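## Task

Pull the spring pin's knob, lift the stand's post by three holes (roughly 11 cm), and push the pin back so it locks the post there. While the pin is out the post must never fall, and it must not be lowered quickly even while held; either fails the job. Finish by releasing the post and backing the robots away. Neither robot may topple or be left leaning.

## Robot and tools

Robots: two identical Hello Robot Stretch 4 units, r1 and r2. Each has an omni-wheel base, a mast with a vertical lift, a telescoping arm that reaches forward, a three-joint wrist (yaw, pitch, roll) and a two-finger gripper. Each carries four cameras: rN_head_camera, rN_head_left_camera, rN_head_right_camera and rN_wrist_camera. Robots stand about 1.6 m tall; the base rim lies within 0.23 m of the base origin. A natural split is one robot holding the post up while the other works the pin.

Frames: every robot reports in its own base frame, origin on the floor below the base centre, x ahead, y to the left, z up. hand_pose is a point between the open fingertips, expressed in this frame; with all wrist joints at zero its axes line up with the base's, and the printed value may be a little off. base_odometry is relative to where that base stood when the scene began, heading positive leftward, between -3.142 and 3.142. Nothing in the state tells you where one robot is relative to the other; use images, lidar_m and wrist_depth_mm.

execute_actions: argument "actions" is a list holding one action (or none, to just read state and pictures). The action is an object keyed "r1" and/or "r2". Per robot you may give:
- "base": exactly one of translate_m (metres, -2 to 2, forward positive), strafe_m (metres, -2 to 2, left positive) or rotate_rad (radians, -3.2 to 3.2, counter-clockwise from above positive). These are relative moves counted from the base position in the latest reported state, not places to go to.
- "joints": absolute targets by name, in metres or radians: lift_m 0 to 1.2; arm_m 0 to 0.55; wrist_yaw_rad -1.134 to 4.276 (0 ahead, positive leftward, 3.14 tucked back); wrist_pitch_rad -1.117 to 4.259 (0 level, 1.57 pointing down); wrist_roll_rad -1.117 to 4.259 (positive turns clockwise seen from behind); gripper_m -0.038 to 0.141, the fingertip gap, negative meaning squeeze. Targets past a range are clipped and reported; other bad values or keys reject the whole call with no motion.
- "pace": "slow", "default", "fast" or "max" (base up to 0.1/0.3/0.4/0.6 m/s, lower when the lift is high).
- "contact_limits": {"arm_m": 0 to 0.75}, how much push the arm tolerates before stopping; default 0.5.
- or alone: "end_of_arm": "enable_torque" to revive wrist or gripper motors that shut off.
All motions in one action begin together; an action lasts at most 15 s. Anything omitted may keep pursuing its previous target. "cameras" picks which images return (omit or ["all"] for all, [] for none).

wait: {"seconds": 0 to 10}; lets the scene run with no new command and returns state and images.
zoom_image: {"camera", "region": [x0, y0, x1, y1]} in pixels of that camera's latest full image, at most 504 by 504.
read_manual: returns licence texts only.
finished_scene: {"scene": 1 or 2}; closes the scene irreversibly and reports success; the goal must hold at that moment.

Results: base_status and joint_status say how each motion ended. "done" means reached (for the base, wheels turned fully, even if slipping). "off_target" means resting short and perhaps still pushing. "contact_stop_at_<key>" means something blocked it; that part goes slack (a slack lift can sag under load). "limit_stop_at_<name>" is a built-in limit; "limit_stop_at_tilt" means leaning over 6 degrees, with lift, arm and wheels slack. "limit_stop_at_own_body" blocks self-collision, often with the gripper tilted up and rolled. "torque_fault" means a wrist/gripper motor went limp; send enable_torque. on_its_own describes uncommanded behaviour; "held at" is a target, not a position. motor_effort gives percent of max, positive toward higher joint values, peak in brackets; a firm grip shows as a clear gripper effort change. lidar_m lists 12 distances in 30-degree sectors starting straight ahead and going counter-clockwise; "-" is nothing seen or closer than 0.25 m. wrist_depth_mm is a 7x7 grid of depths in mm (100 to 2000). base_tilt is in degrees; turned_by_wheels vs turned_by_imu differing by over about 0.1 rad hints at a collision or slip.

Gripping: command gripper_m below the object's width; going lower squeezes harder and pulls it toward the wrist. Reading and "done" do not prove a hold. If fingertips jam on a surface below, raise the lift.

Avoid: letting the unpinned post fall or sink quickly; robots pressing into each other (once bases touch, even millimetres more is a hard press); tipping (over 1 kg in hand with arm_m above 0.2 while driving or turning, or strong pushes with a high gripper); wrist torque faults; hard hits and slams. Two robots given the same drive can differ by up to 3 cm per metre. At scene start, lift_m 0.4 with wrist_yaw_rad 0 unfolds the wrist. The scene runs while you think, so keep the post supported between calls.

Each tool is called in YAML: its name, and indented under it one key for each argument.

## Session

execute_actions:
  actions: []

Scene clock: 0.00 s.
r1.base_odometry: x=+0.000 y=+0.000 heading=+0.000 (m, m, rad; r1's odometry frame)
r1.turned_by_wheels: +0.000 (rad since the last result)
r1.turned_by_imu: +0.000 (rad since the last result)
r1.base_tilt: forward=+0.3 right=+0.8 (deg)
r1.lidar_m: 1.92 4.19 2.85 3.49 3.23 1.79 1.22 1.12 1.13 1.49 1.47 1.50
r1.base_status: not commanded
r1.joint_positions: lift_m=+0.152 arm_m=+0.001 wrist_yaw_rad=+3.231 wrist_pitch_rad=-0.017 wrist_roll_rad=+0.006 gripper_m=+0.057
r1.joint_status: not commanded
r1.motor_effort: lift_m=+20 arm_m=+0 wrist_yaw_rad=-1 wrist_pitch_rad=-7 wrist_roll_rad=+2 gripper_m=-3 wheel_0=-1 wheel_1=+1 wheel_2=+0 (%)
r1.hand_pose: x=-0.1229 y=+0.0615 z=+0.3347 quat_wxyz=(-0.044, +0.008, +0.003, +0.999) (m; r1's base frame)
r1.wrist_depth_mm: - - 131 1499 1808 - - / - 104 132 1499 1863 - - / - 113 134 1537 1808 - - / 137 136 1255 1499 1863 - - / 220 1182 1281 1537 1808 - - / 223 1025 216 1098 202 1255 1281 / 224 750 842 - 842 798 866
r2.base_odometry: x=+0.000 y=+0.000 heading=+0.000 (m, m, rad; r2's odometry frame)
r2.turned_by_wheels: +0.000 (rad since the last result)
r2.turned_by_imu: +0.000 (rad since the last result)
r2.base_tilt: forward=-0.2 right=-0.5 (deg)
r2.lidar_m: 0.93 0.74 0.71 0.78 1.17 1.40 1.52 2.25 4.20 4.32 3.40 2.03
r2.base_status: not commanded
r2.joint_positions: lift_m=+0.169 arm_m=+0.000 wrist_yaw_rad=+3.113 wrist_pitch_rad=-0.004 wrist_roll_rad=-0.010 gripper_m=+0.057
r2.joint_status: not commanded
r2.motor_effort: lift_m=+19 arm_m=+0 wrist_yaw_rad=+0 wrist_pitch_rad=-7 wrist_roll_rad=-1 gripper_m=-2 wheel_0=+0 wheel_1=+1 wheel_2=+0 (%)
r2.hand_pose: x=-0.1146 y=+0.0957 z=+0.3483 quat_wxyz=(+0.014, +0.002, -0.005, +1.000) (m; r2's base frame)
r2.wrist_depth_mm: - 139 - 1808 1618 1366 1229 / - 139 - 1808 1537 1397 1205 / 106 138 223 1756 1537 1366 1255 / 120 138 1983 1756 1537 1366 1205 / - - - 1756 1537 1336 1205 / 1576 1499 198 1499 202 1308 1205 / 991 917 991 148 931 1008 1025
pictures: r1_head_camera, r1_head_left_camera, r1_head_right_camera, r1_wrist_camera, r2_head_camera, r2_head_left_camera, r2_head_right_camera, r2_wrist_camera
camera_calibration (this result's frames):
r1_wrist_camera: T_world_to_cam=[[-0.0665687, 0.997659, 0.0156815, -0.0789915], [0.0287279, 0.0176262, -0.999432, 0.380367], [-0.997368, -0.0660804, -0.029834, 0.124627], [0, 0, 0, 1]] pos_world=[0.108113, 0.0803375, 0.385107]
r2_wrist_camera: T_world_to_cam=[[0.062772, 0.99734, 0.0370527, -0.112313], [-0.0153198, 0.0380844, -0.999157, 0.406895], [-0.99791, 0.0621514, 0.0176697, 0.094278], [0, 0, 0, 1]] pos_world=[0.107365, 0.0906586, 0.409048]
Images, in order (width x height): r1_head_camera 420x560, r1_head_left_camera 420x672, r1_head_right_camera 420x672, r1_wrist_camera 616x392, r2_head_camera 420x560, r2_head_left_camera 420x672, r2_head_right_camera 420x672, r2_wrist_camera 616x392.

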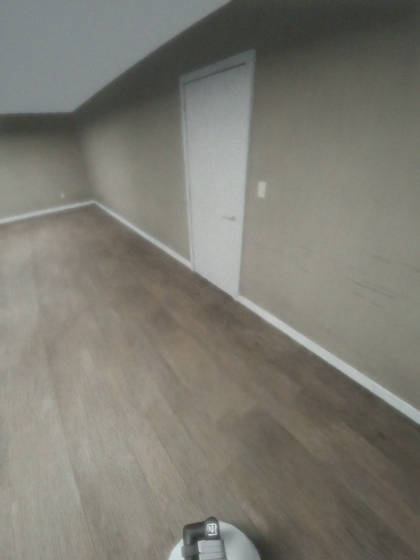

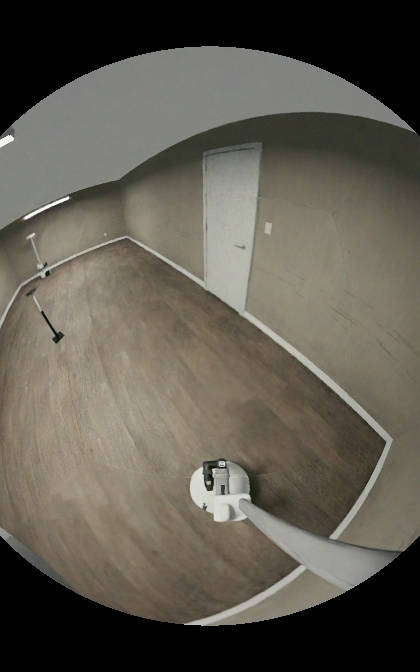

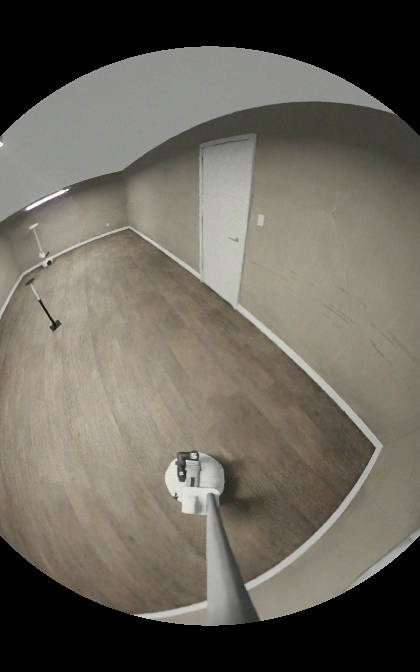

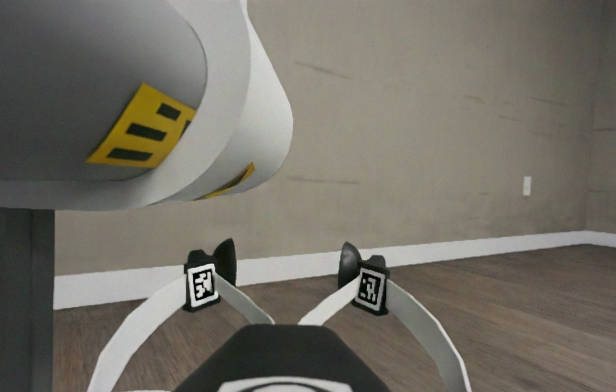

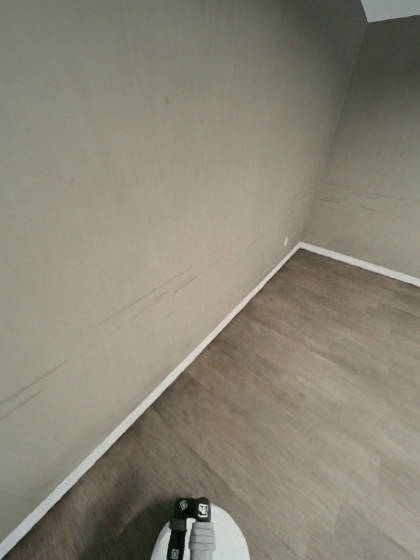

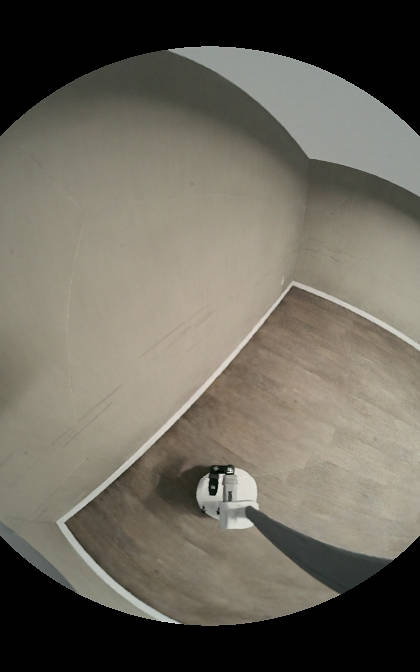

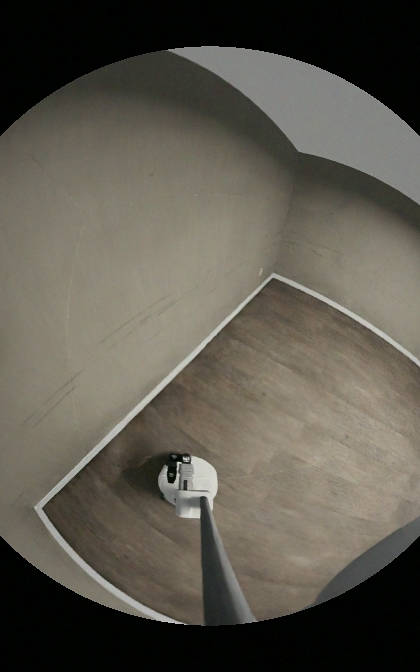

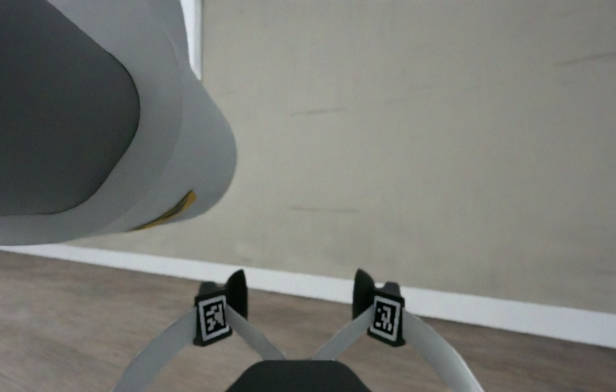

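zoom_image:
  camera: "r1_head_left_camera"
  region: [10, 220, 100, 360]

zoom_image:
  camera: "r1_head_right_camera"
  region: [10, 210, 100, 350]

Region (10, 220, 100, 360) of r1_head_left_camera's 420x672 image, scaled by 3.600, with more detail than that image has; it fills the left 324 columns of this view, and the rest is white.

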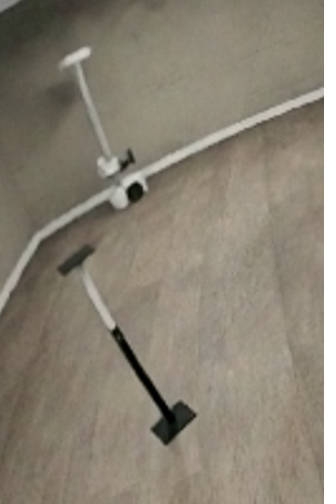

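Region (10, 210, 100, 350) of r1_head_right_camera's 420x672 image, scaled by 3.600, with more detail than that image has; it fills the left 324 columns of this view, and the rest is white.

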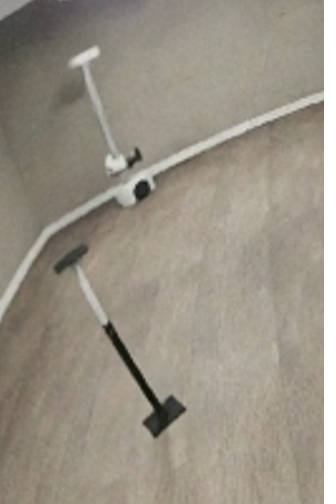

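zoom_image:
  camera: "r1_head_left_camera"
  region: [22, 282, 72, 348]

zoom_image:
  camera: "r1_head_right_camera"
  region: [20, 272, 70, 338]

Region (22, 282, 72, 348) of r1_head_left_camera's 420x672 image, scaled by 7.636, with more detail than that image has; it fills the left 382 columns of this view, and the rest is white.

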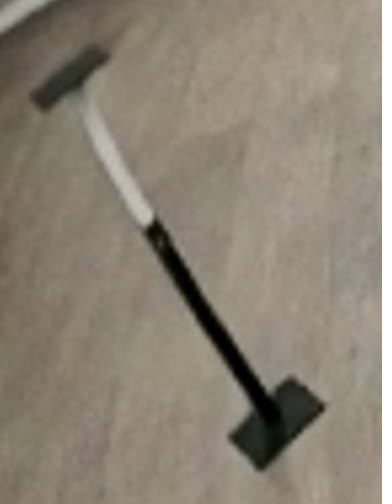

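Region (20, 272, 70, 338) of r1_head_right_camera's 420x672 image, scaled by 7.636, with more detail than that image has; it fills the left 382 columns of this view, and the rest is white.

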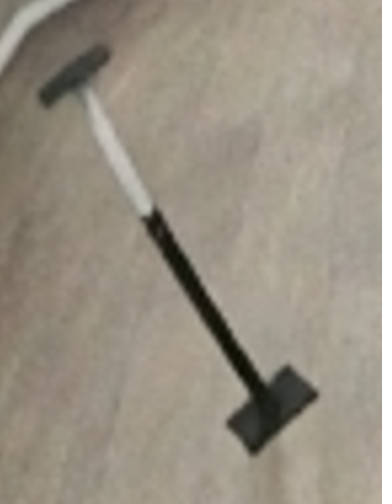

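execute_actions:
  actions:
    - {"r1": {"base": {"rotate_rad": 0.96}, "pace": "max"}, "r2": {"base": {"rotate_rad": -2.03}, "pace": "max"}}
  cameras: ["r1_head_camera", "r2_head_camera"]

Scene clock: 11.27 s.
r1.base_odometry: x=+0.000 y=+0.000 heading=+0.960 (m, m, rad; r1's odometry frame)
r1.turned_by_wheels: +0.960 (rad since the last result)
r1.turned_by_imu: +0.979 (rad since the last result)
r1.base_tilt: forward=+0.3 right=+0.9 (deg)
r1.lidar_m: 2.81 3.64 3.25 2.00 1.26 1.13 1.12 1.38 1.48 1.50 1.82 3.50
r1.base_status: done
r1.joint_positions: lift_m=+0.152 arm_m=+0.001 wrist_yaw_rad=+3.231 wrist_pitch_rad=-0.017 wrist_roll_rad=+0.006 gripper_m=+0.057
r1.joint_status: not commanded
r1.motor_effort: lift_m=+21(21) arm_m=+0(0) wrist_yaw_rad=-2(3) wrist_pitch_rad=-7(6) wrist_roll_rad=+2(2) gripper_m=-3(3) wheel_0=-1(9) wheel_1=+0(11) wheel_2=+3(11) (%)
r1.hand_pose: x=-0.1229 y=+0.0615 z=+0.3347 quat_wxyz=(-0.044, +0.008, +0.003, +0.999) (m; r1's base frame)
r1.wrist_depth_mm: - - 131 1281 1182 1078 1025 / - 104 132 1281 1182 1118 1008 / - 113 133 1308 1229 1098 1042 / 137 136 1397 1308 1182 1160 1008 / 221 1618 1397 1366 1205 1118 1060 / 224 1025 216 1098 202 1098 1025 / 224 750 842 - 798 798 878
r2.base_odometry: x=+0.000 y=+0.000 heading=-2.030 (m, m, rad; r2's odometry frame)
r2.turned_by_wheels: -2.030 (rad since the last result)
r2.turned_by_imu: -2.019 (rad since the last result)
r2.base_tilt: forward=-0.2 right=-0.4 (deg)
r2.lidar_m: 4.24 4.14 3.37 1.79 0.90 0.73 0.72 0.81 1.26 1.39 1.56 2.35
r2.base_status: done
r2.joint_positions: lift_m=+0.169 arm_m=+0.000 wrist_yaw_rad=+3.113 wrist_pitch_rad=-0.004 wrist_roll_rad=-0.010 gripper_m=+0.057
r2.joint_status: not commanded
r2.motor_effort: lift_m=+19(19) arm_m=+0(0) wrist_yaw_rad=+1(1) wrist_pitch_rad=-8(7) wrist_roll_rad=-1(1) gripper_m=-2(2) wheel_0=+0(10) wheel_1=+0(11) wheel_2=-2(10) (%)
r2.hand_pose: x=-0.1145 y=+0.0957 z=+0.3483 quat_wxyz=(+0.014, +0.002, -0.005, +1.000) (m; r2's base frame)
r2.wrist_depth_mm: - 139 866 866 842 809 798 / - 138 866 854 820 809 788 / 106 138 223 842 831 809 788 / 120 138 854 831 831 798 778 / 917 878 891 842 831 778 798 / 904 891 198 842 203 809 798 / 891 854 842 148 798 788 778
pictures: r1_head_camera, r2_head_camera
Images, in order (width x height): r1_head_camera 420x560, r2_head_camera 420x560.

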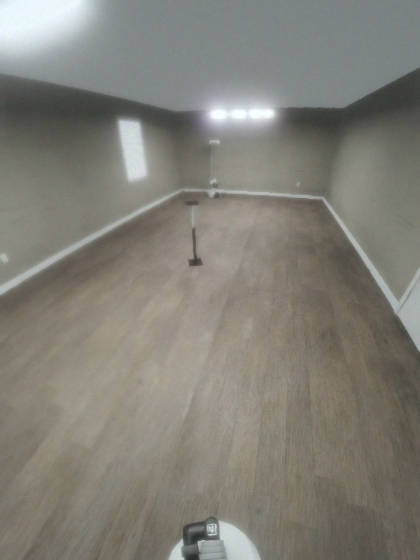

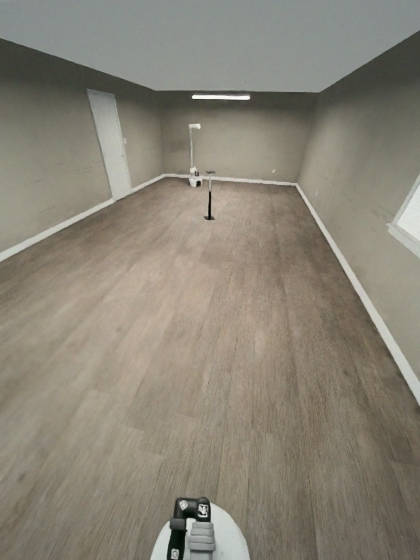

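zoom_image:
  camera: "r1_head_camera"
  region: [165, 190, 225, 275]

zoom_image:
  camera: "r2_head_camera"
  region: [180, 160, 240, 230]

Region (165, 190, 225, 275) of r1_head_camera's 420x560 image, scaled by 5.929, with more detail than that image has; it fills the left 356 columns of this view, and the rest is white.

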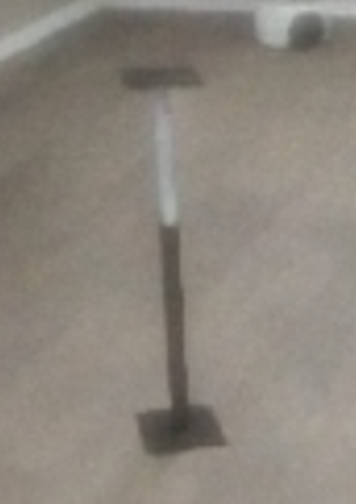

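Region (180, 160, 240, 230) of r2_head_camera's 420x560 image, scaled by 7.200, with more detail than that image has; it fills the left 432 columns of this view, and the rest is white.

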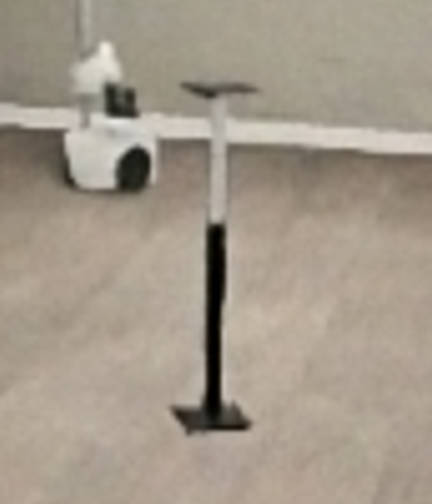

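execute_actions:
  actions:
    - {"r1": {"base": {"translate_m": 1.75}, "joints": {"lift_m": 0.4, "wrist_yaw_rad": 0.0, "gripper_m": 0.08}, "pace": "max"}, "r2": {"base": {"translate_m": 2.0}, "pace": "max"}}
  cameras: ["r1_head_camera", "r2_head_camera", "r1_wrist_camera"]

Scene clock: 23.03 s.
r1.base_odometry: x=+1.003 y=+1.434 heading=+0.961 (m, m, rad; r1's odometry frame)
r1.turned_by_wheels: +0.000 (rad since the last result)
r1.turned_by_imu: -0.010 (rad since the last result)
r1.base_tilt: forward=+0.3 right=+0.8 (deg)
r1.lidar_m: 1.05 2.97 2.66 2.67 3.12 2.78 2.77 2.28 2.05 2.05 2.52 4.75
r1.base_status: done
r1.joint_positions: lift_m=+0.400 arm_m=+0.001 wrist_yaw_rad=+0.000 wrist_pitch_rad=-0.017 wrist_roll_rad=+0.006 gripper_m=+0.080
r1.joint_status: all done
r1.motor_effort: lift_m=+22(27) arm_m=+0(0) wrist_yaw_rad=-2(10) wrist_pitch_rad=-7(7) wrist_roll_rad=+2(2) gripper_m=-2(2) wheel_0=+2(8) wheel_1=+2(9) wheel_2=+1(15) (%)
r1.hand_pose: x=+0.4606 y=-0.0874 z=+0.5830 quat_wxyz=(+1.000, +0.003, -0.008, +0.000) (m; r1's base frame)
r1.wrist_depth_mm: - - - - - - - / - - - - - - - / - - - - - - - / - - - - - - - / - - - - - - - / 1708 1576 904 1708 220 - - / 1281 1205 1366 - 1366 1281 1397
r2.base_odometry: x=-0.886 y=-1.793 heading=-2.030 (m, m, rad; r2's odometry frame)
r2.turned_by_wheels: +0.000 (rad since the last result)
r2.turned_by_imu: +0.000 (rad since the last result)
r2.base_tilt: forward=-0.2 right=-0.5 (deg)
r2.lidar_m: 2.19 3.70 3.04 3.02 3.33 2.73 2.72 2.13 1.71 1.69 1.92 3.01
r2.base_status: done
r2.joint_positions: lift_m=+0.169 arm_m=+0.000 wrist_yaw_rad=+3.113 wrist_pitch_rad=-0.004 wrist_roll_rad=-0.010 gripper_m=+0.057
r2.joint_status: not commanded
r2.motor_effort: lift_m=+19(19) arm_m=+0(0) wrist_yaw_rad=+0(0) wrist_pitch_rad=-7(7) wrist_roll_rad=-1(1) gripper_m=-3(2) wheel_0=-1(8) wheel_1=-1(11) wheel_2=+1(13) (%)
r2.hand_pose: x=-0.1145 y=+0.0957 z=+0.3483 quat_wxyz=(+0.014, +0.002, -0.005, +1.000) (m; r2's base frame)
r2.wrist_depth_mm: - 139 - - - - - / - 139 - - - - - / 106 138 224 - - - - / 120 138 - - - - - / - - - - - - - / 1576 1537 198 1537 202 1576 1576 / 991 917 991 148 931 976 1008
pictures: r1_head_camera, r1_wrist_camera, r2_head_camera
camera_calibration (this result's frames):
r1_wrist_camera: T_world_to_cam=[[-0.0221535, -0.999632, 0.0156826, -0.0905319], [-0.0301897, -0.0150104, -0.999431, 0.638631], [0.999299, -0.0226144, -0.029846, -0.211718], [0, 0, 0, 1]] pos_world=[0.228844, -0.0857003, 0.633369]
Images, in order (width x height): r1_head_camera 420x560, r1_wrist_camera 616x392, r2_head_camera 420x560.

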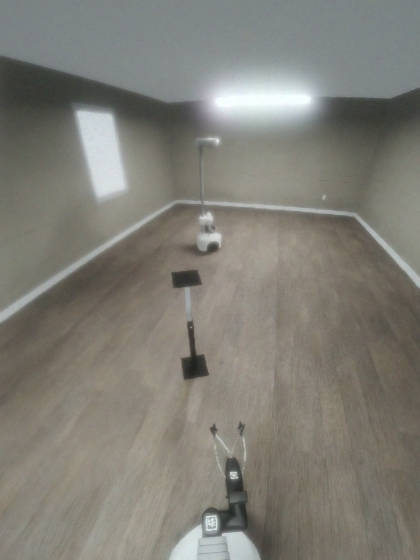

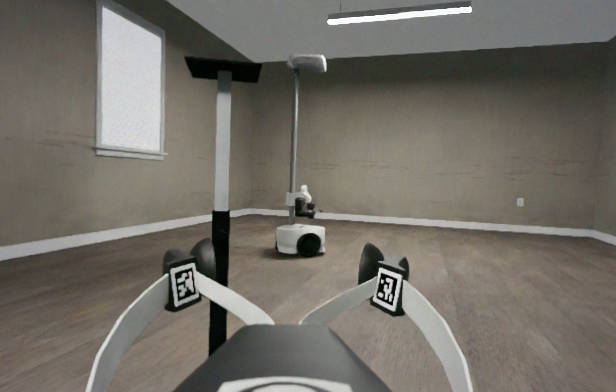

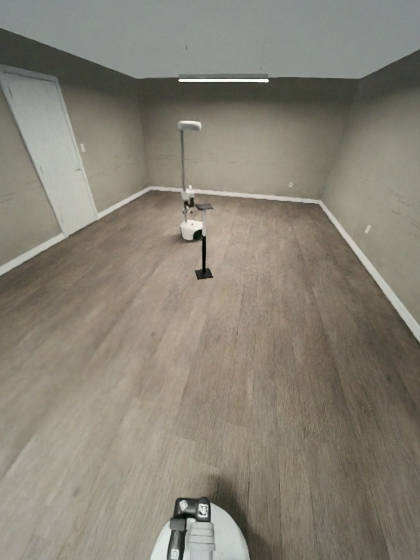

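zoom_image:
  camera: "r1_head_camera"
  region: [155, 260, 235, 390]

zoom_image:
  camera: "r2_head_camera"
  region: [175, 195, 235, 290]

zoom_image:
  camera: "r1_wrist_camera"
  region: [170, 40, 280, 290]

Region (155, 260, 235, 390) of r1_head_camera's 420x560 image, scaled by 3.877, with more detail than that image has; it fills the left 310 columns of this view, and the rest is white.

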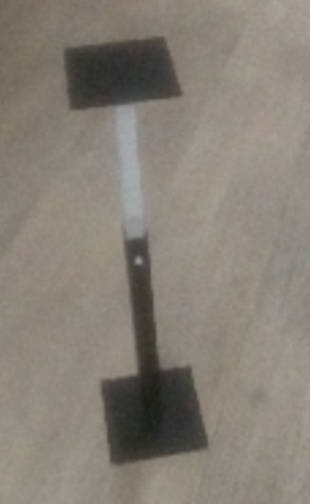

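Region (175, 195, 235, 290) of r2_head_camera's 420x560 image, scaled by 5.305, with more detail than that image has; it fills the left 318 columns of this view, and the rest is white.

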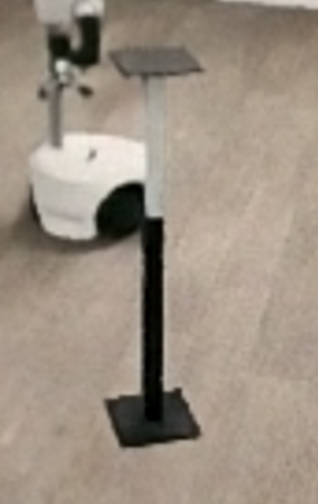

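Region (170, 40, 280, 290) of r1_wrist_camera's 616x392 image, scaled by 2.016; it fills the left 222 columns of this view, and the rest is white.

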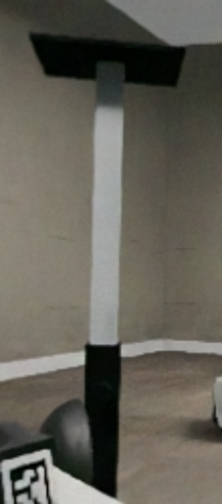

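execute_actions:
  actions:
    - {"r1": {"base": {"rotate_rad": 0.147}, "joints": {"lift_m": 0.335, "arm_m": 0.15}, "pace": "fast"}, "r2": {"base": {"translate_m": 1.63}, "joints": {"lift_m": 0.6, "wrist_yaw_rad": 0.0, "gripper_m": 0.11}, "pace": "max"}}
  cameras: ["r1_head_camera", "r2_head_camera", "r1_wrist_camera", "r2_wrist_camera"]

Scene clock: 36.33 s.
r1.base_odometry: x=+1.003 y=+1.434 heading=+1.107 (m, m, rad; r1's odometry frame)
r1.turned_by_wheels: +0.147 (rad since the last result)
r1.turned_by_imu: +0.149 (rad since the last result)
r1.base_tilt: forward=+0.4 right=+0.8 (deg)
r1.lidar_m: 1.07 2.83 2.66 2.76 2.93 2.76 2.84 2.20 2.03 2.11 2.83 5.96
r1.base_status: done
r1.joint_positions: lift_m=+0.335 arm_m=+0.148 wrist_yaw_rad=+0.000 wrist_pitch_rad=-0.017 wrist_roll_rad=+0.006 gripper_m=+0.080
r1.joint_status: all done
r1.motor_effort: lift_m=+17(19) arm_m=+8(11) wrist_yaw_rad=-3(1) wrist_pitch_rad=-6(7) wrist_roll_rad=+2(0) gripper_m=-3(2) wheel_0=-1(7) wheel_1=+0(9) wheel_2=+0(7) (%)
r1.hand_pose: x=+0.6079 y=-0.0873 z=+0.5183 quat_wxyz=(+1.000, +0.003, -0.008, +0.000) (m; r1's base frame)
r1.wrist_depth_mm: - - - 778 - - - / - - - 1430 - - - / - - - - - - - / - - - - - - - / - - - - - - - / 1576 1397 1281 759 220 1808 1863 / 1098 1078 1229 - 1229 1138 1255
r2.base_odometry: x=-1.609 y=-3.254 heading=-2.030 (m, m, rad; r2's odometry frame)
r2.turned_by_wheels: +0.000 (rad since the last result)
r2.turned_by_imu: +0.000 (rad since the last result)
r2.base_tilt: forward=-0.1 right=-0.4 (deg)
r2.lidar_m: 0.52 0.53 2.78 2.75 3.03 4.36 - 2.43 2.03 2.00 2.22 3.50
r2.base_status: done
r2.joint_positions: lift_m=+0.600 arm_m=+0.000 wrist_yaw_rad=+0.000 wrist_pitch_rad=-0.004 wrist_roll_rad=-0.010 gripper_m=+0.110
r2.joint_status: all done
r2.motor_effort: lift_m=+21(26) arm_m=+0(0) wrist_yaw_rad=-1(7) wrist_pitch_rad=-7(7) wrist_roll_rad=-1(1) gripper_m=+0(2) wheel_0=+0(7) wheel_1=+0(11) wheel_2=+1(14) (%)
r2.hand_pose: x=+0.4598 y=-0.0873 z=+0.7791 quat_wxyz=(+1.000, -0.005, -0.002, +0.000) (m; r2's base frame)
r2.wrist_depth_mm: - - - - - - - / - - - - - - - / - - - - - - - / - - - - - - - / - 1537 - - - - - / - 389 - - 216 - - / 1863 904 1499 148 - 1983 -
pictures: r1_head_camera, r1_wrist_camera, r2_head_camera, r2_wrist_camera
camera_calibration (this result's frames):
r1_wrist_camera: T_world_to_cam=[[-0.0220365, -0.999634, 0.0156819, -0.0862935], [-0.0301689, -0.0150137, -0.999432, 0.578438], [0.999302, -0.0224971, -0.029827, -0.360766], [0, 0, 0, 1]] pos_world=[0.376063, -0.0856936, 0.568702]
r2_wrist_camera: T_world_to_cam=[[-0.0337491, -0.998743, 0.0370534, -0.11174], [0.0164314, -0.037624, -0.999157, 0.831847], [0.999295, -0.0331118, 0.0176805, -0.255482], [0, 0, 0, 1]] pos_world=[0.237862, -0.0887612, 0.839803]
Images, in order (width x height): r1_head_camera 420x560, r1_wrist_camera 616x392, r2_head_camera 420x560, r2_wrist_camera 616x392.

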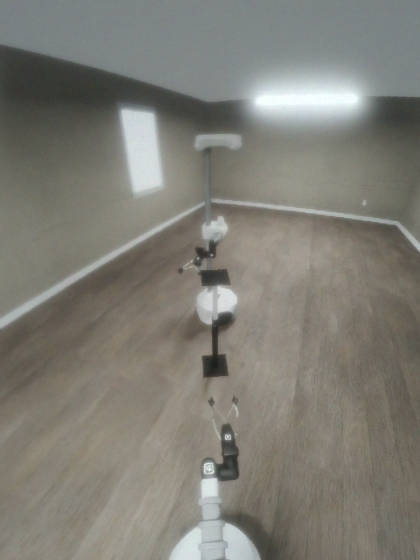

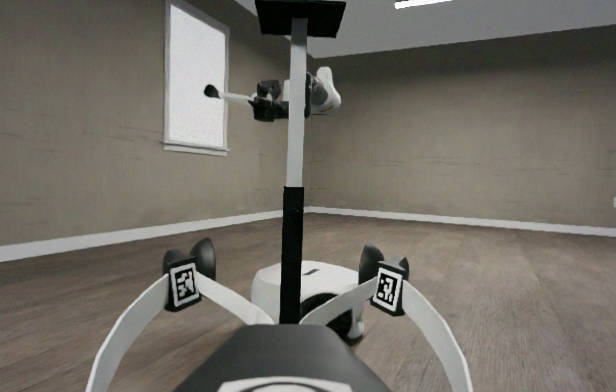

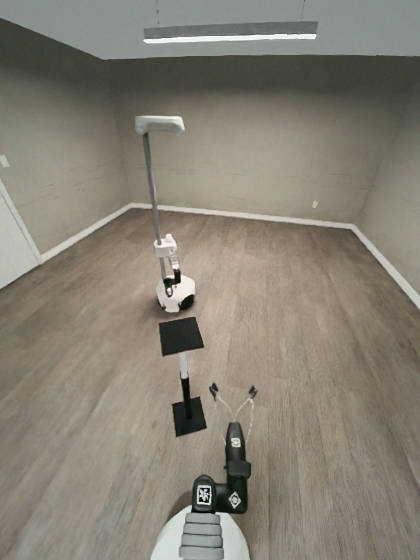

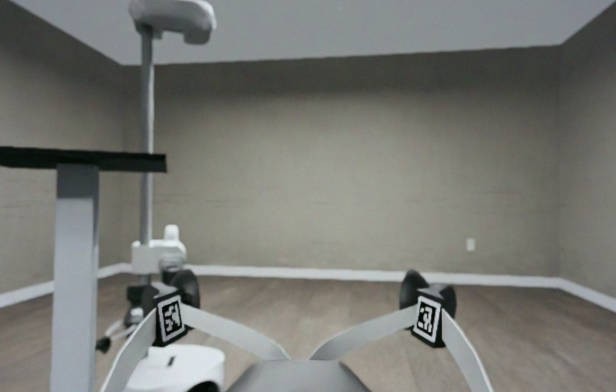

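zoom_image:
  camera: "r1_wrist_camera"
  region: [255, 150, 335, 250]

zoom_image:
  camera: "r2_head_camera"
  region: [140, 300, 280, 460]

zoom_image:
  camera: "r1_head_camera"
  region: [175, 255, 255, 425]

Region (255, 150, 335, 250) of r1_wrist_camera's 616x392 image, scaled by 5.040; it fills the left 403 columns of this view, and the rest is white.

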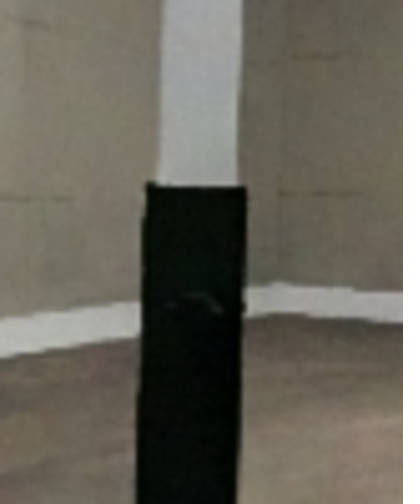

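Region (140, 300, 280, 460) of r2_head_camera's 420x560 image, scaled by 3.150, with more detail than that image has; it fills the left 441 columns of this view, and the rest is white.

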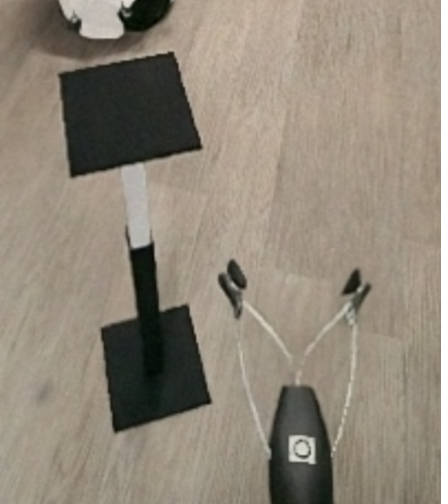

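Region (175, 255, 255, 425) of r1_head_camera's 420x560 image, scaled by 2.965, with more detail than that image has; it fills the left 237 columns of this view, and the rest is white.

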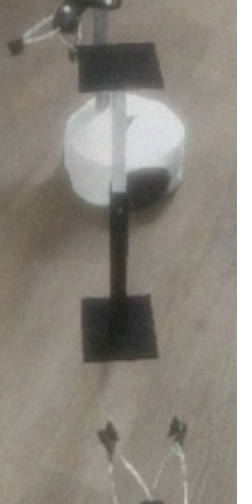

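execute_actions:
  actions:
    - {"r1": {"base": {"translate_m": 0.42}, "joints": {"lift_m": 0.328, "arm_m": 0.22}, "pace": "max"}, "r2": {"base": {"rotate_rad": 0.318}, "joints": {"arm_m": 0.08}, "pace": "fast"}}
  cameras: ["r1_head_camera", "r2_head_camera", "r1_wrist_camera", "r2_wrist_camera"]

Scene clock: 43.80 s.
r1.base_odometry: x=+1.191 y=+1.810 heading=+1.108 (m, m, rad; r1's odometry frame)
r1.turned_by_wheels: +0.000 (rad since the last result)
r1.turned_by_imu: -0.003 (rad since the last result)
r1.base_tilt: forward=+0.4 right=+0.8 (deg)
r1.lidar_m: 0.63 2.62 2.48 2.54 3.31 3.14 3.24 2.39 2.25 2.36 3.09 5.59
r1.base_status: done
r1.joint_positions: lift_m=+0.328 arm_m=+0.219 wrist_yaw_rad=+0.000 wrist_pitch_rad=-0.017 wrist_roll_rad=+0.006 gripper_m=+0.080
r1.joint_status: all done
r1.motor_effort: lift_m=+18(17) arm_m=+8(10) wrist_yaw_rad=-2(0) wrist_pitch_rad=-6(6) wrist_roll_rad=+1(0) gripper_m=-2(4) wheel_0=+0(8) wheel_1=+1(9) wheel_2=+1(15) (%)
r1.hand_pose: x=+0.6779 y=-0.0874 z=+0.5113 quat_wxyz=(+1.000, +0.003, -0.008, +0.000) (m; r1's base frame)
r1.wrist_depth_mm: - - - 258 - - - / - - - 640 - - - / - - - - - - - / - - - 262 - - - / - - - 256 - - - / 1576 1397 1366 220 220 1808 1808 / 1098 1060 1205 - 842 1138 1205
r2.base_odometry: x=-1.609 y=-3.254 heading=-1.712 (m, m, rad; r2's odometry frame)
r2.turned_by_wheels: +0.318 (rad since the last result)
r2.turned_by_imu: +0.315 (rad since the last result)
r2.base_tilt: forward=-0.2 right=-0.4 (deg)
r2.lidar_m: 0.54 2.88 2.74 2.83 3.77 4.33 2.99 2.11 2.01 2.06 2.75 4.41
r2.base_status: done
r2.joint_positions: lift_m=+0.600 arm_m=+0.079 wrist_yaw_rad=+0.000 wrist_pitch_rad=-0.004 wrist_roll_rad=-0.010 gripper_m=+0.110
r2.joint_status: all done
r2.motor_effort: lift_m=+21(21) arm_m=+8(9) wrist_yaw_rad=-1(1) wrist_pitch_rad=-6(7) wrist_roll_rad=-1(1) gripper_m=-2(1) wheel_0=+1(6) wheel_1=+0(3) wheel_2=+2(10) (%)
r2.hand_pose: x=+0.5380 y=-0.0873 z=+0.7791 quat_wxyz=(+1.000, -0.005, -0.002, +0.000) (m; r2's base frame)
r2.wrist_depth_mm: - - - - - - - / - - - - - - - / - - 349 340 - - - / - - - - - - - / - - - 1098 - - - / - - - 741 216 - - / 1983 1863 - 148 - 1921 -
pictures: r1_head_camera, r1_wrist_camera, r2_head_camera, r2_wrist_camera
camera_calibration (this result's frames):
r1_wrist_camera: T_world_to_cam=[[-0.0222413, -0.99963, 0.0156817, -0.0845599], [-0.0301607, -0.0150076, -0.999432, 0.573491], [0.999298, -0.0227016, -0.0298157, -0.430956], [0, 0, 0, 1]] pos_world=[0.44607, -0.0857052, 0.561642]
r2_wrist_camera: T_world_to_cam=[[-0.0337297, -0.998744, 0.0370537, -0.109108], [0.0164215, -0.0376237, -0.999157, 0.830566], [0.999296, -0.0330928, 0.0176699, -0.333558], [0, 0, 0, 1]] pos_world=[0.316003, -0.08876, 0.839802]
Images, in order (width x height): r1_head_camera 420x560, r1_wrist_camera 616x392, r2_head_camera 420x560, r2_wrist_camera 616x392.

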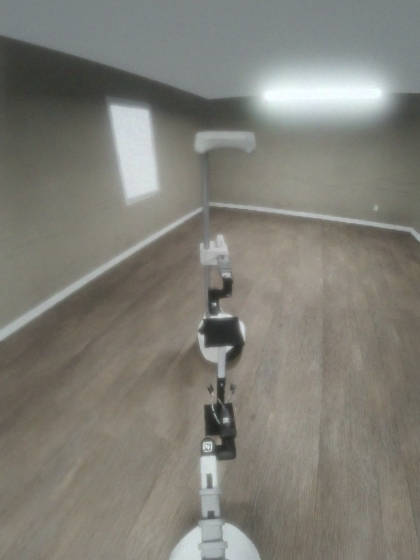

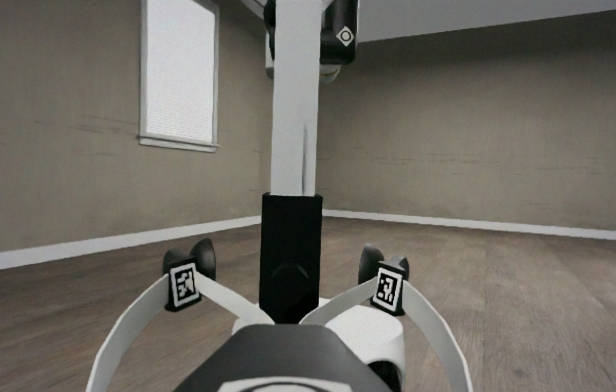

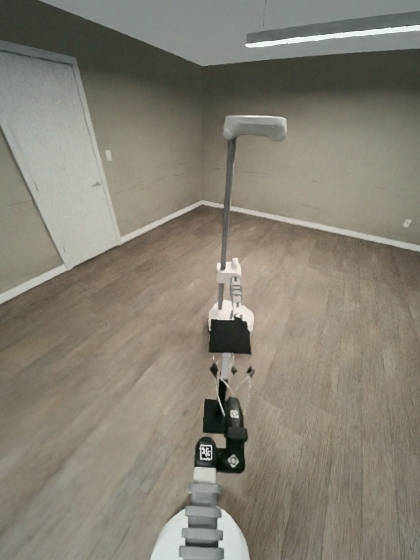

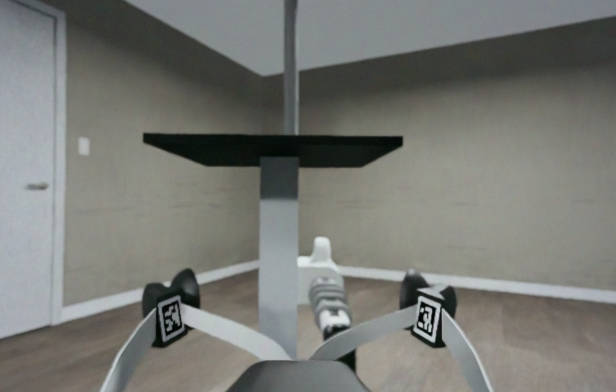

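zoom_image:
  camera: "r2_wrist_camera"
  region: [130, 120, 420, 330]

zoom_image:
  camera: "r1_wrist_camera"
  region: [190, 100, 390, 320]

Region (130, 120, 420, 330) of r2_wrist_camera's 616x392 image, scaled by 1.738; it fills the top 365 rows of this view, and the rest is white.

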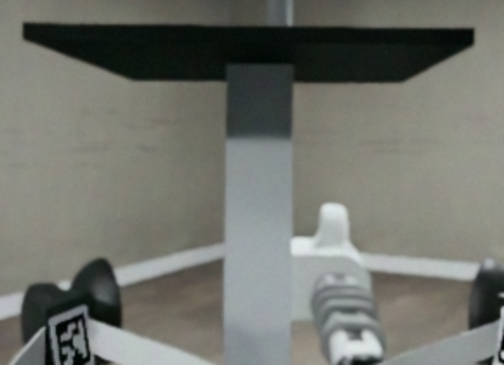

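Region (190, 100, 390, 320) of r1_wrist_camera's 616x392 image, scaled by 2.291; it fills the left 458 columns of this view, and the rest is white.

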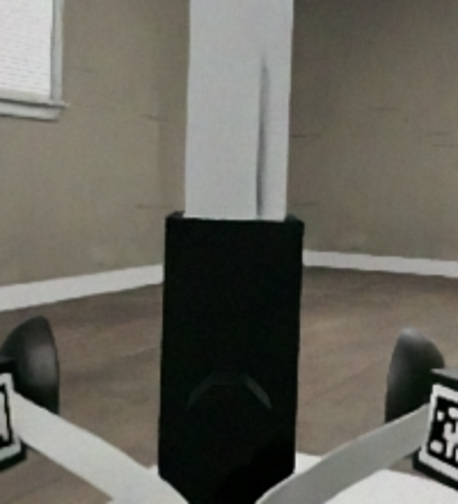

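execute_actions:
  actions:
    - {"r1": {"joints": {"lift_m": 0.321, "arm_m": 0.225, "gripper_m": 0.022}}, "r2": {"base": {"strafe_m": 0.016}, "joints": {"arm_m": 0.167, "gripper_m": 0.09}, "pace": "fast"}}
  cameras: ["r1_wrist_camera", "r2_wrist_camera"]

Scene clock: 53.73 s.
r1.base_odometry: x=+1.191 y=+1.810 heading=+1.108 (m, m, rad; r1's odometry frame)
r1.turned_by_wheels: +0.000 (rad since the last result)
r1.turned_by_imu: +0.000 (rad since the last result)
r1.base_tilt: forward=+0.3 right=+0.8 (deg)
r1.lidar_m: 0.63 2.63 2.47 2.57 3.33 3.14 3.25 2.41 2.24 2.32 3.10 5.58
r1.base_status: not commanded
r1.joint_positions: lift_m=+0.321 arm_m=+0.223 wrist_yaw_rad=+0.000 wrist_pitch_rad=-0.017 wrist_roll_rad=+0.006 gripper_m=+0.022
r1.joint_status: all done
r1.motor_effort: lift_m=+17(17) arm_m=+9(9) wrist_yaw_rad=-2(1) wrist_pitch_rad=-6(7) wrist_roll_rad=+1(1) gripper_m=-4(5) wheel_0=+0(0) wheel_1=+1(1) wheel_2=+1(2) (%)
r1.hand_pose: x=+0.6828 y=-0.0874 z=+0.5044 quat_wxyz=(+1.000, +0.003, -0.008, +0.000) (m; r1's base frame)
r1.wrist_depth_mm: - - - 253 - - - / - - - 917 - - - / - - - - - - - / - - - 251 - - - / - - - 249 - - - / 1576 1576 191 215 188 1756 1756 / 1118 991 1182 - 798 1182 1205
r2.base_odometry: x=-1.593 y=-3.256 heading=-1.712 (m, m, rad; r2's odometry frame)
r2.turned_by_wheels: +0.000 (rad since the last result)
r2.turned_by_imu: -0.001 (rad since the last result)
r2.base_tilt: forward=-0.2 right=-0.4 (deg)
r2.lidar_m: 0.54 2.86 2.73 2.83 3.75 4.31 3.02 2.10 2.01 2.07 2.80 0.58
r2.base_status: done
r2.joint_positions: lift_m=+0.600 arm_m=+0.166 wrist_yaw_rad=+0.000 wrist_pitch_rad=-0.004 wrist_roll_rad=-0.010 gripper_m=+0.090
r2.joint_status: all done
r2.motor_effort: lift_m=+21(21) arm_m=+8(8) wrist_yaw_rad=-1(0) wrist_pitch_rad=-7(7) wrist_roll_rad=-1(2) gripper_m=+0(0) wheel_0=+2(10) wheel_1=+1(9) wheel_2=+0(1) (%)
r2.hand_pose: x=+0.6250 y=-0.0874 z=+0.7791 quat_wxyz=(+1.000, -0.005, -0.002, +0.000) (m; r2's base frame)
r2.wrist_depth_mm: - - - - - - - / - - - - - - - / - - 225 214 220 - - / - - - 215 - - - / - - - 214 - - - / - - 220 214 200 - - / 1983 1921 - 147 1921 1983 -
pictures: r1_wrist_camera, r2_wrist_camera
camera_calibration (this result's frames):
r1_wrist_camera: T_world_to_cam=[[-0.0222609, -0.999629, 0.0156817, -0.0843342], [-0.0301612, -0.0150069, -0.999432, 0.566754], [0.999297, -0.0227212, -0.0298159, -0.436097], [0, 0, 0, 1]] pos_world=[0.451007, -0.0857064, 0.554752]
r2_wrist_camera: T_world_to_cam=[[-0.0339308, -0.998737, 0.0370529, -0.106105], [0.0164402, -0.037627, -0.999157, 0.82913], [0.999289, -0.033293, 0.0176961, -0.420514], [0, 0, 0, 1]] pos_world=[0.402984, -0.0887733, 0.839804]
Images, in order (width x height): r1_wrist_camera 616x392, r2_wrist_camera 616x392.

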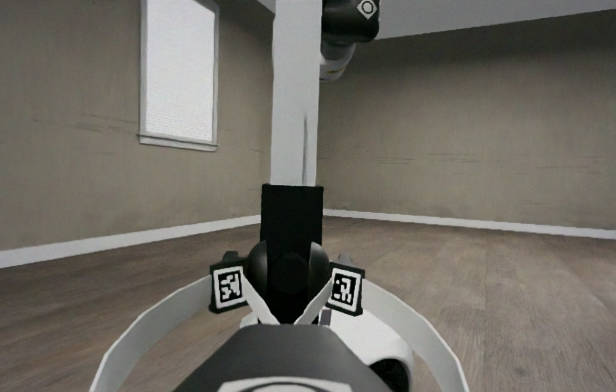

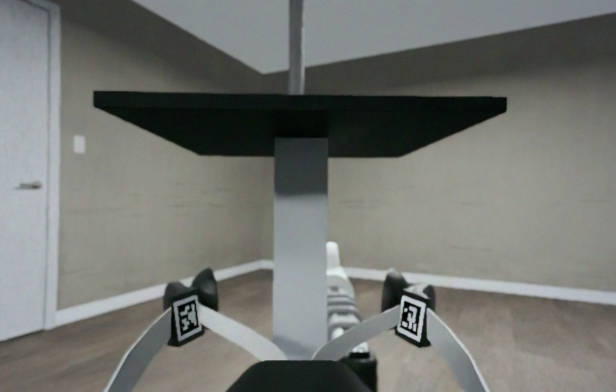

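execute_actions:
  actions:
    - {"r1": {"joints": {"arm_m": 0.233, "gripper_m": -0.005}, "pace": "slow"}, "r2": {"joints": {"gripper_m": -0.012}}}
  cameras: ["r1_wrist_camera", "r2_wrist_camera"]

Scene clock: 56.70 s.
r1.base_odometry: x=+1.191 y=+1.810 heading=+1.108 (m, m, rad; r1's odometry frame)
r1.turned_by_wheels: +0.000 (rad since the last result)
r1.turned_by_imu: +0.000 (rad since the last result)
r1.base_tilt: forward=+0.4 right=+0.8 (deg)
r1.lidar_m: 0.62 2.62 2.47 2.55 3.32 3.13 3.24 2.40 2.24 2.32 3.08 5.60
r1.base_status: not commanded
r1.joint_positions: lift_m=+0.321 arm_m=+0.232 wrist_yaw_rad=+0.001 wrist_pitch_rad=-0.017 wrist_roll_rad=+0.006 gripper_m=-0.004
r1.joint_status: all done
r1.motor_effort: lift_m=+17(17) arm_m=+6(9) wrist_yaw_rad=-4(3) wrist_pitch_rad=-7(7) wrist_roll_rad=+1(0) gripper_m=-20(18) wheel_0=+0(0) wheel_1=+1(1) wheel_2=+1(1) (%)
r1.hand_pose: x=+0.6914 y=-0.0871 z=+0.5043 quat_wxyz=(+1.000, +0.003, -0.008, +0.001) (m; r1's base frame)
r1.wrist_depth_mm: - - - 245 - - - / - - - 931 - - - / - - - - - - - / - - - 248 - - - / - - - 240 - - - / 1537 1464 189 207 186 1756 1808 / 1078 1060 1182 - 820 1118 1182
r2.base_odometry: x=-1.594 y=-3.256 heading=-1.712 (m, m, rad; r2's odometry frame)
r2.turned_by_wheels: +0.000 (rad since the last result)
r2.turned_by_imu: +0.000 (rad since the last result)
r2.base_tilt: forward=-0.2 right=-0.3 (deg)
r2.lidar_m: 0.55 2.87 2.72 2.83 3.75 4.32 3.04 2.13 2.03 2.10 2.77 0.59
r2.base_status: not commanded
r2.joint_positions: lift_m=+0.600 arm_m=+0.167 wrist_yaw_rad=+0.005 wrist_pitch_rad=-0.003 wrist_roll_rad=-0.010 gripper_m=-0.011
r2.joint_status: all done
r2.on_its_own: wrist_yaw_rad is at rest, and its effort (-15) is outside its rest range (-13 to +13)
r2.motor_effort: lift_m=+21(21) arm_m=+2(8) wrist_yaw_rad=-15(15) wrist_pitch_rad=-9(9) wrist_roll_rad=-1(2) gripper_m=-22(22) wheel_0=+0(2) wheel_1=+1(1) wheel_2=+5(5) (%)
r2.hand_pose: x=+0.6264 y=-0.0859 z=+0.7789 quat_wxyz=(+1.000, -0.005, -0.001, +0.003) (m; r2's base frame)
r2.wrist_depth_mm: - - - - - - - / - - - - - - - / - - 224 211 220 - - / - - - 211 - - - / - - - 212 - - - / - - 188 211 190 - - / - 157 1921 210 1756 1756 -
pictures: r1_wrist_camera, r2_wrist_camera
camera_calibration (this result's frames):
r1_wrist_camera: T_world_to_cam=[[-0.0211712, -0.999653, 0.0156859, -0.0845859], [-0.0303371, -0.0150399, -0.999427, 0.567078], [0.999315, -0.0216349, -0.0300081, -0.444513], [0, 0, 0, 1]] pos_world=[0.459621, -0.0856447, 0.554741]
r2_wrist_camera: T_world_to_cam=[[-0.0287945, -0.998897, 0.0370787, -0.107824], [0.0158724, -0.0375463, -0.999169, 0.829315], [0.999459, -0.028182, 0.016936, -0.420973], [0, 0, 0, 1]] pos_world=[0.404478, -0.0884317, 0.839753]
Images, in order (width x height): r1_wrist_camera 616x392, r2_wrist_camera 616x392.

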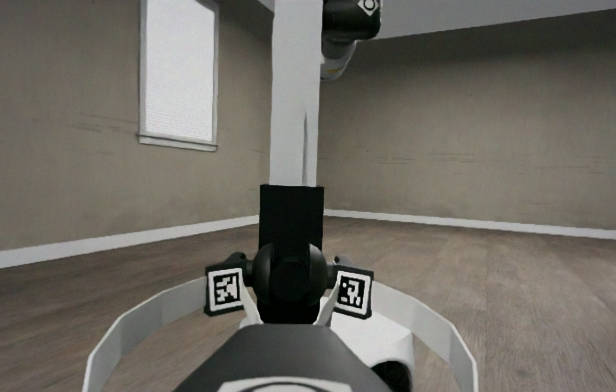

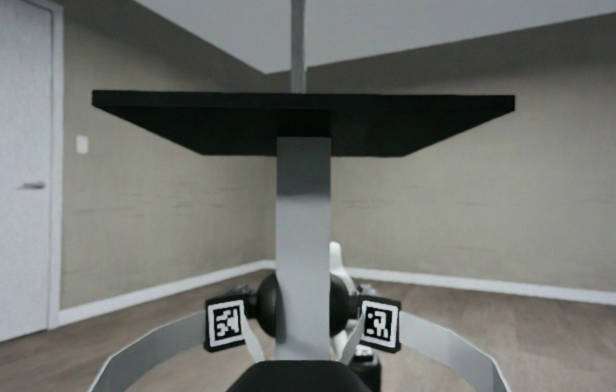

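execute_actions:
  actions:
    - {"r1": {"joints": {"arm_m": 0.24, "gripper_m": -0.028}, "pace": "slow"}, "r2": {"joints": {"lift_m": 0.61, "arm_m": 0.174}, "pace": "slow"}}
  cameras: ["r1_wrist_camera", "r1_head_camera"]

Scene clock: 58.23 s.
r1.base_odometry: x=+1.191 y=+1.810 heading=+1.108 (m, m, rad; r1's odometry frame)
r1.turned_by_wheels: +0.000 (rad since the last result)
r1.turned_by_imu: +0.000 (rad since the last result)
r1.base_tilt: forward=+0.4 right=+0.9 (deg)
r1.lidar_m: 0.65 2.61 2.47 2.56 3.32 3.13 3.24 2.37 2.23 2.33 3.09 5.59
r1.base_status: not commanded
r1.joint_positions: lift_m=+0.321 arm_m=+0.239 wrist_yaw_rad=+0.001 wrist_pitch_rad=-0.017 wrist_roll_rad=+0.006 gripper_m=-0.027
r1.joint_status: all done
r1.motor_effort: lift_m=+17(17) arm_m=+7(9) wrist_yaw_rad=-3(4) wrist_pitch_rad=-7(8) wrist_roll_rad=+2(2) gripper_m=-24(23) wheel_0=+0(0) wheel_1=+1(1) wheel_2=+1(1) (%)
r1.hand_pose: x=+0.6982 y=-0.0873 z=+0.5043 quat_wxyz=(+1.000, +0.003, -0.008, +0.000) (m; r1's base frame)
r1.wrist_depth_mm: - - - 237 - - - / - - - 991 - - - / - - - 239 - - - / - - - 236 - - - / - - - 233 - - - / 1499 1336 188 203 183 1756 1808 / 1078 1060 1229 - 798 1138 1229
r2.base_odometry: x=-1.594 y=-3.256 heading=-1.712 (m, m, rad; r2's odometry frame)
r2.turned_by_wheels: +0.000 (rad since the last result)
r2.turned_by_imu: -0.001 (rad since the last result)
r2.base_tilt: forward=-0.2 right=-0.5 (deg)
r2.lidar_m: 0.54 2.85 2.73 2.81 3.75 4.32 3.01 2.12 2.01 2.09 2.79 0.56
r2.base_status: not commanded
r2.joint_positions: lift_m=+0.609 arm_m=+0.172 wrist_yaw_rad=-0.003 wrist_pitch_rad=+0.007 wrist_roll_rad=-0.010 gripper_m=-0.012
r2.joint_status: all done
r2.on_its_own: wrist_pitch_rad is at rest, and its effort (-37) is outside its rest range (-23 to +23)
r2.motor_effort: lift_m=+26(22) arm_m=+11(12) wrist_yaw_rad=+8(15) wrist_pitch_rad=-37(37) wrist_roll_rad=-1(2) gripper_m=-16(20) wheel_0=+0(0) wheel_1=+1(1) wheel_2=+1(5) (%)
r2.hand_pose: x=+0.6311 y=-0.0882 z=+0.7857 quat_wxyz=(+1.000, -0.005, +0.003, -0.001) (m; r2's base frame)
r2.wrist_depth_mm: - - - - - - - / - - - - - - - / - - 222 207 215 - - / - - - 209 - - - / - - - 209 - - - / - - 201 208 190 - - / 1921 154 1808 209 1708 1756 -
pictures: r1_head_camera, r1_wrist_camera
camera_calibration (this result's frames):
r1_wrist_camera: T_world_to_cam=[[-0.0217482, -0.99964, 0.015686, -0.0842051], [-0.0303457, -0.0150224, -0.999427, 0.567289], [0.999303, -0.0222117, -0.0300081, -0.451322], [0, 0, 0, 1]] pos_world=[0.466391, -0.0856775, 0.554741]
Images, in order (width x height): r1_head_camera 420x560, r1_wrist_camera 616x392.

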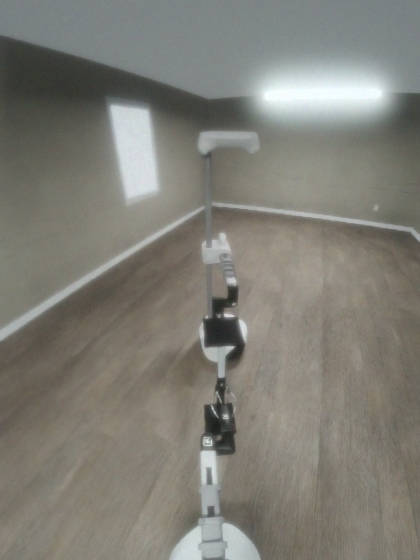

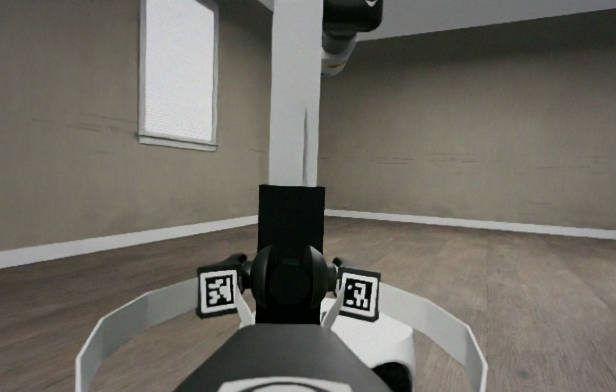

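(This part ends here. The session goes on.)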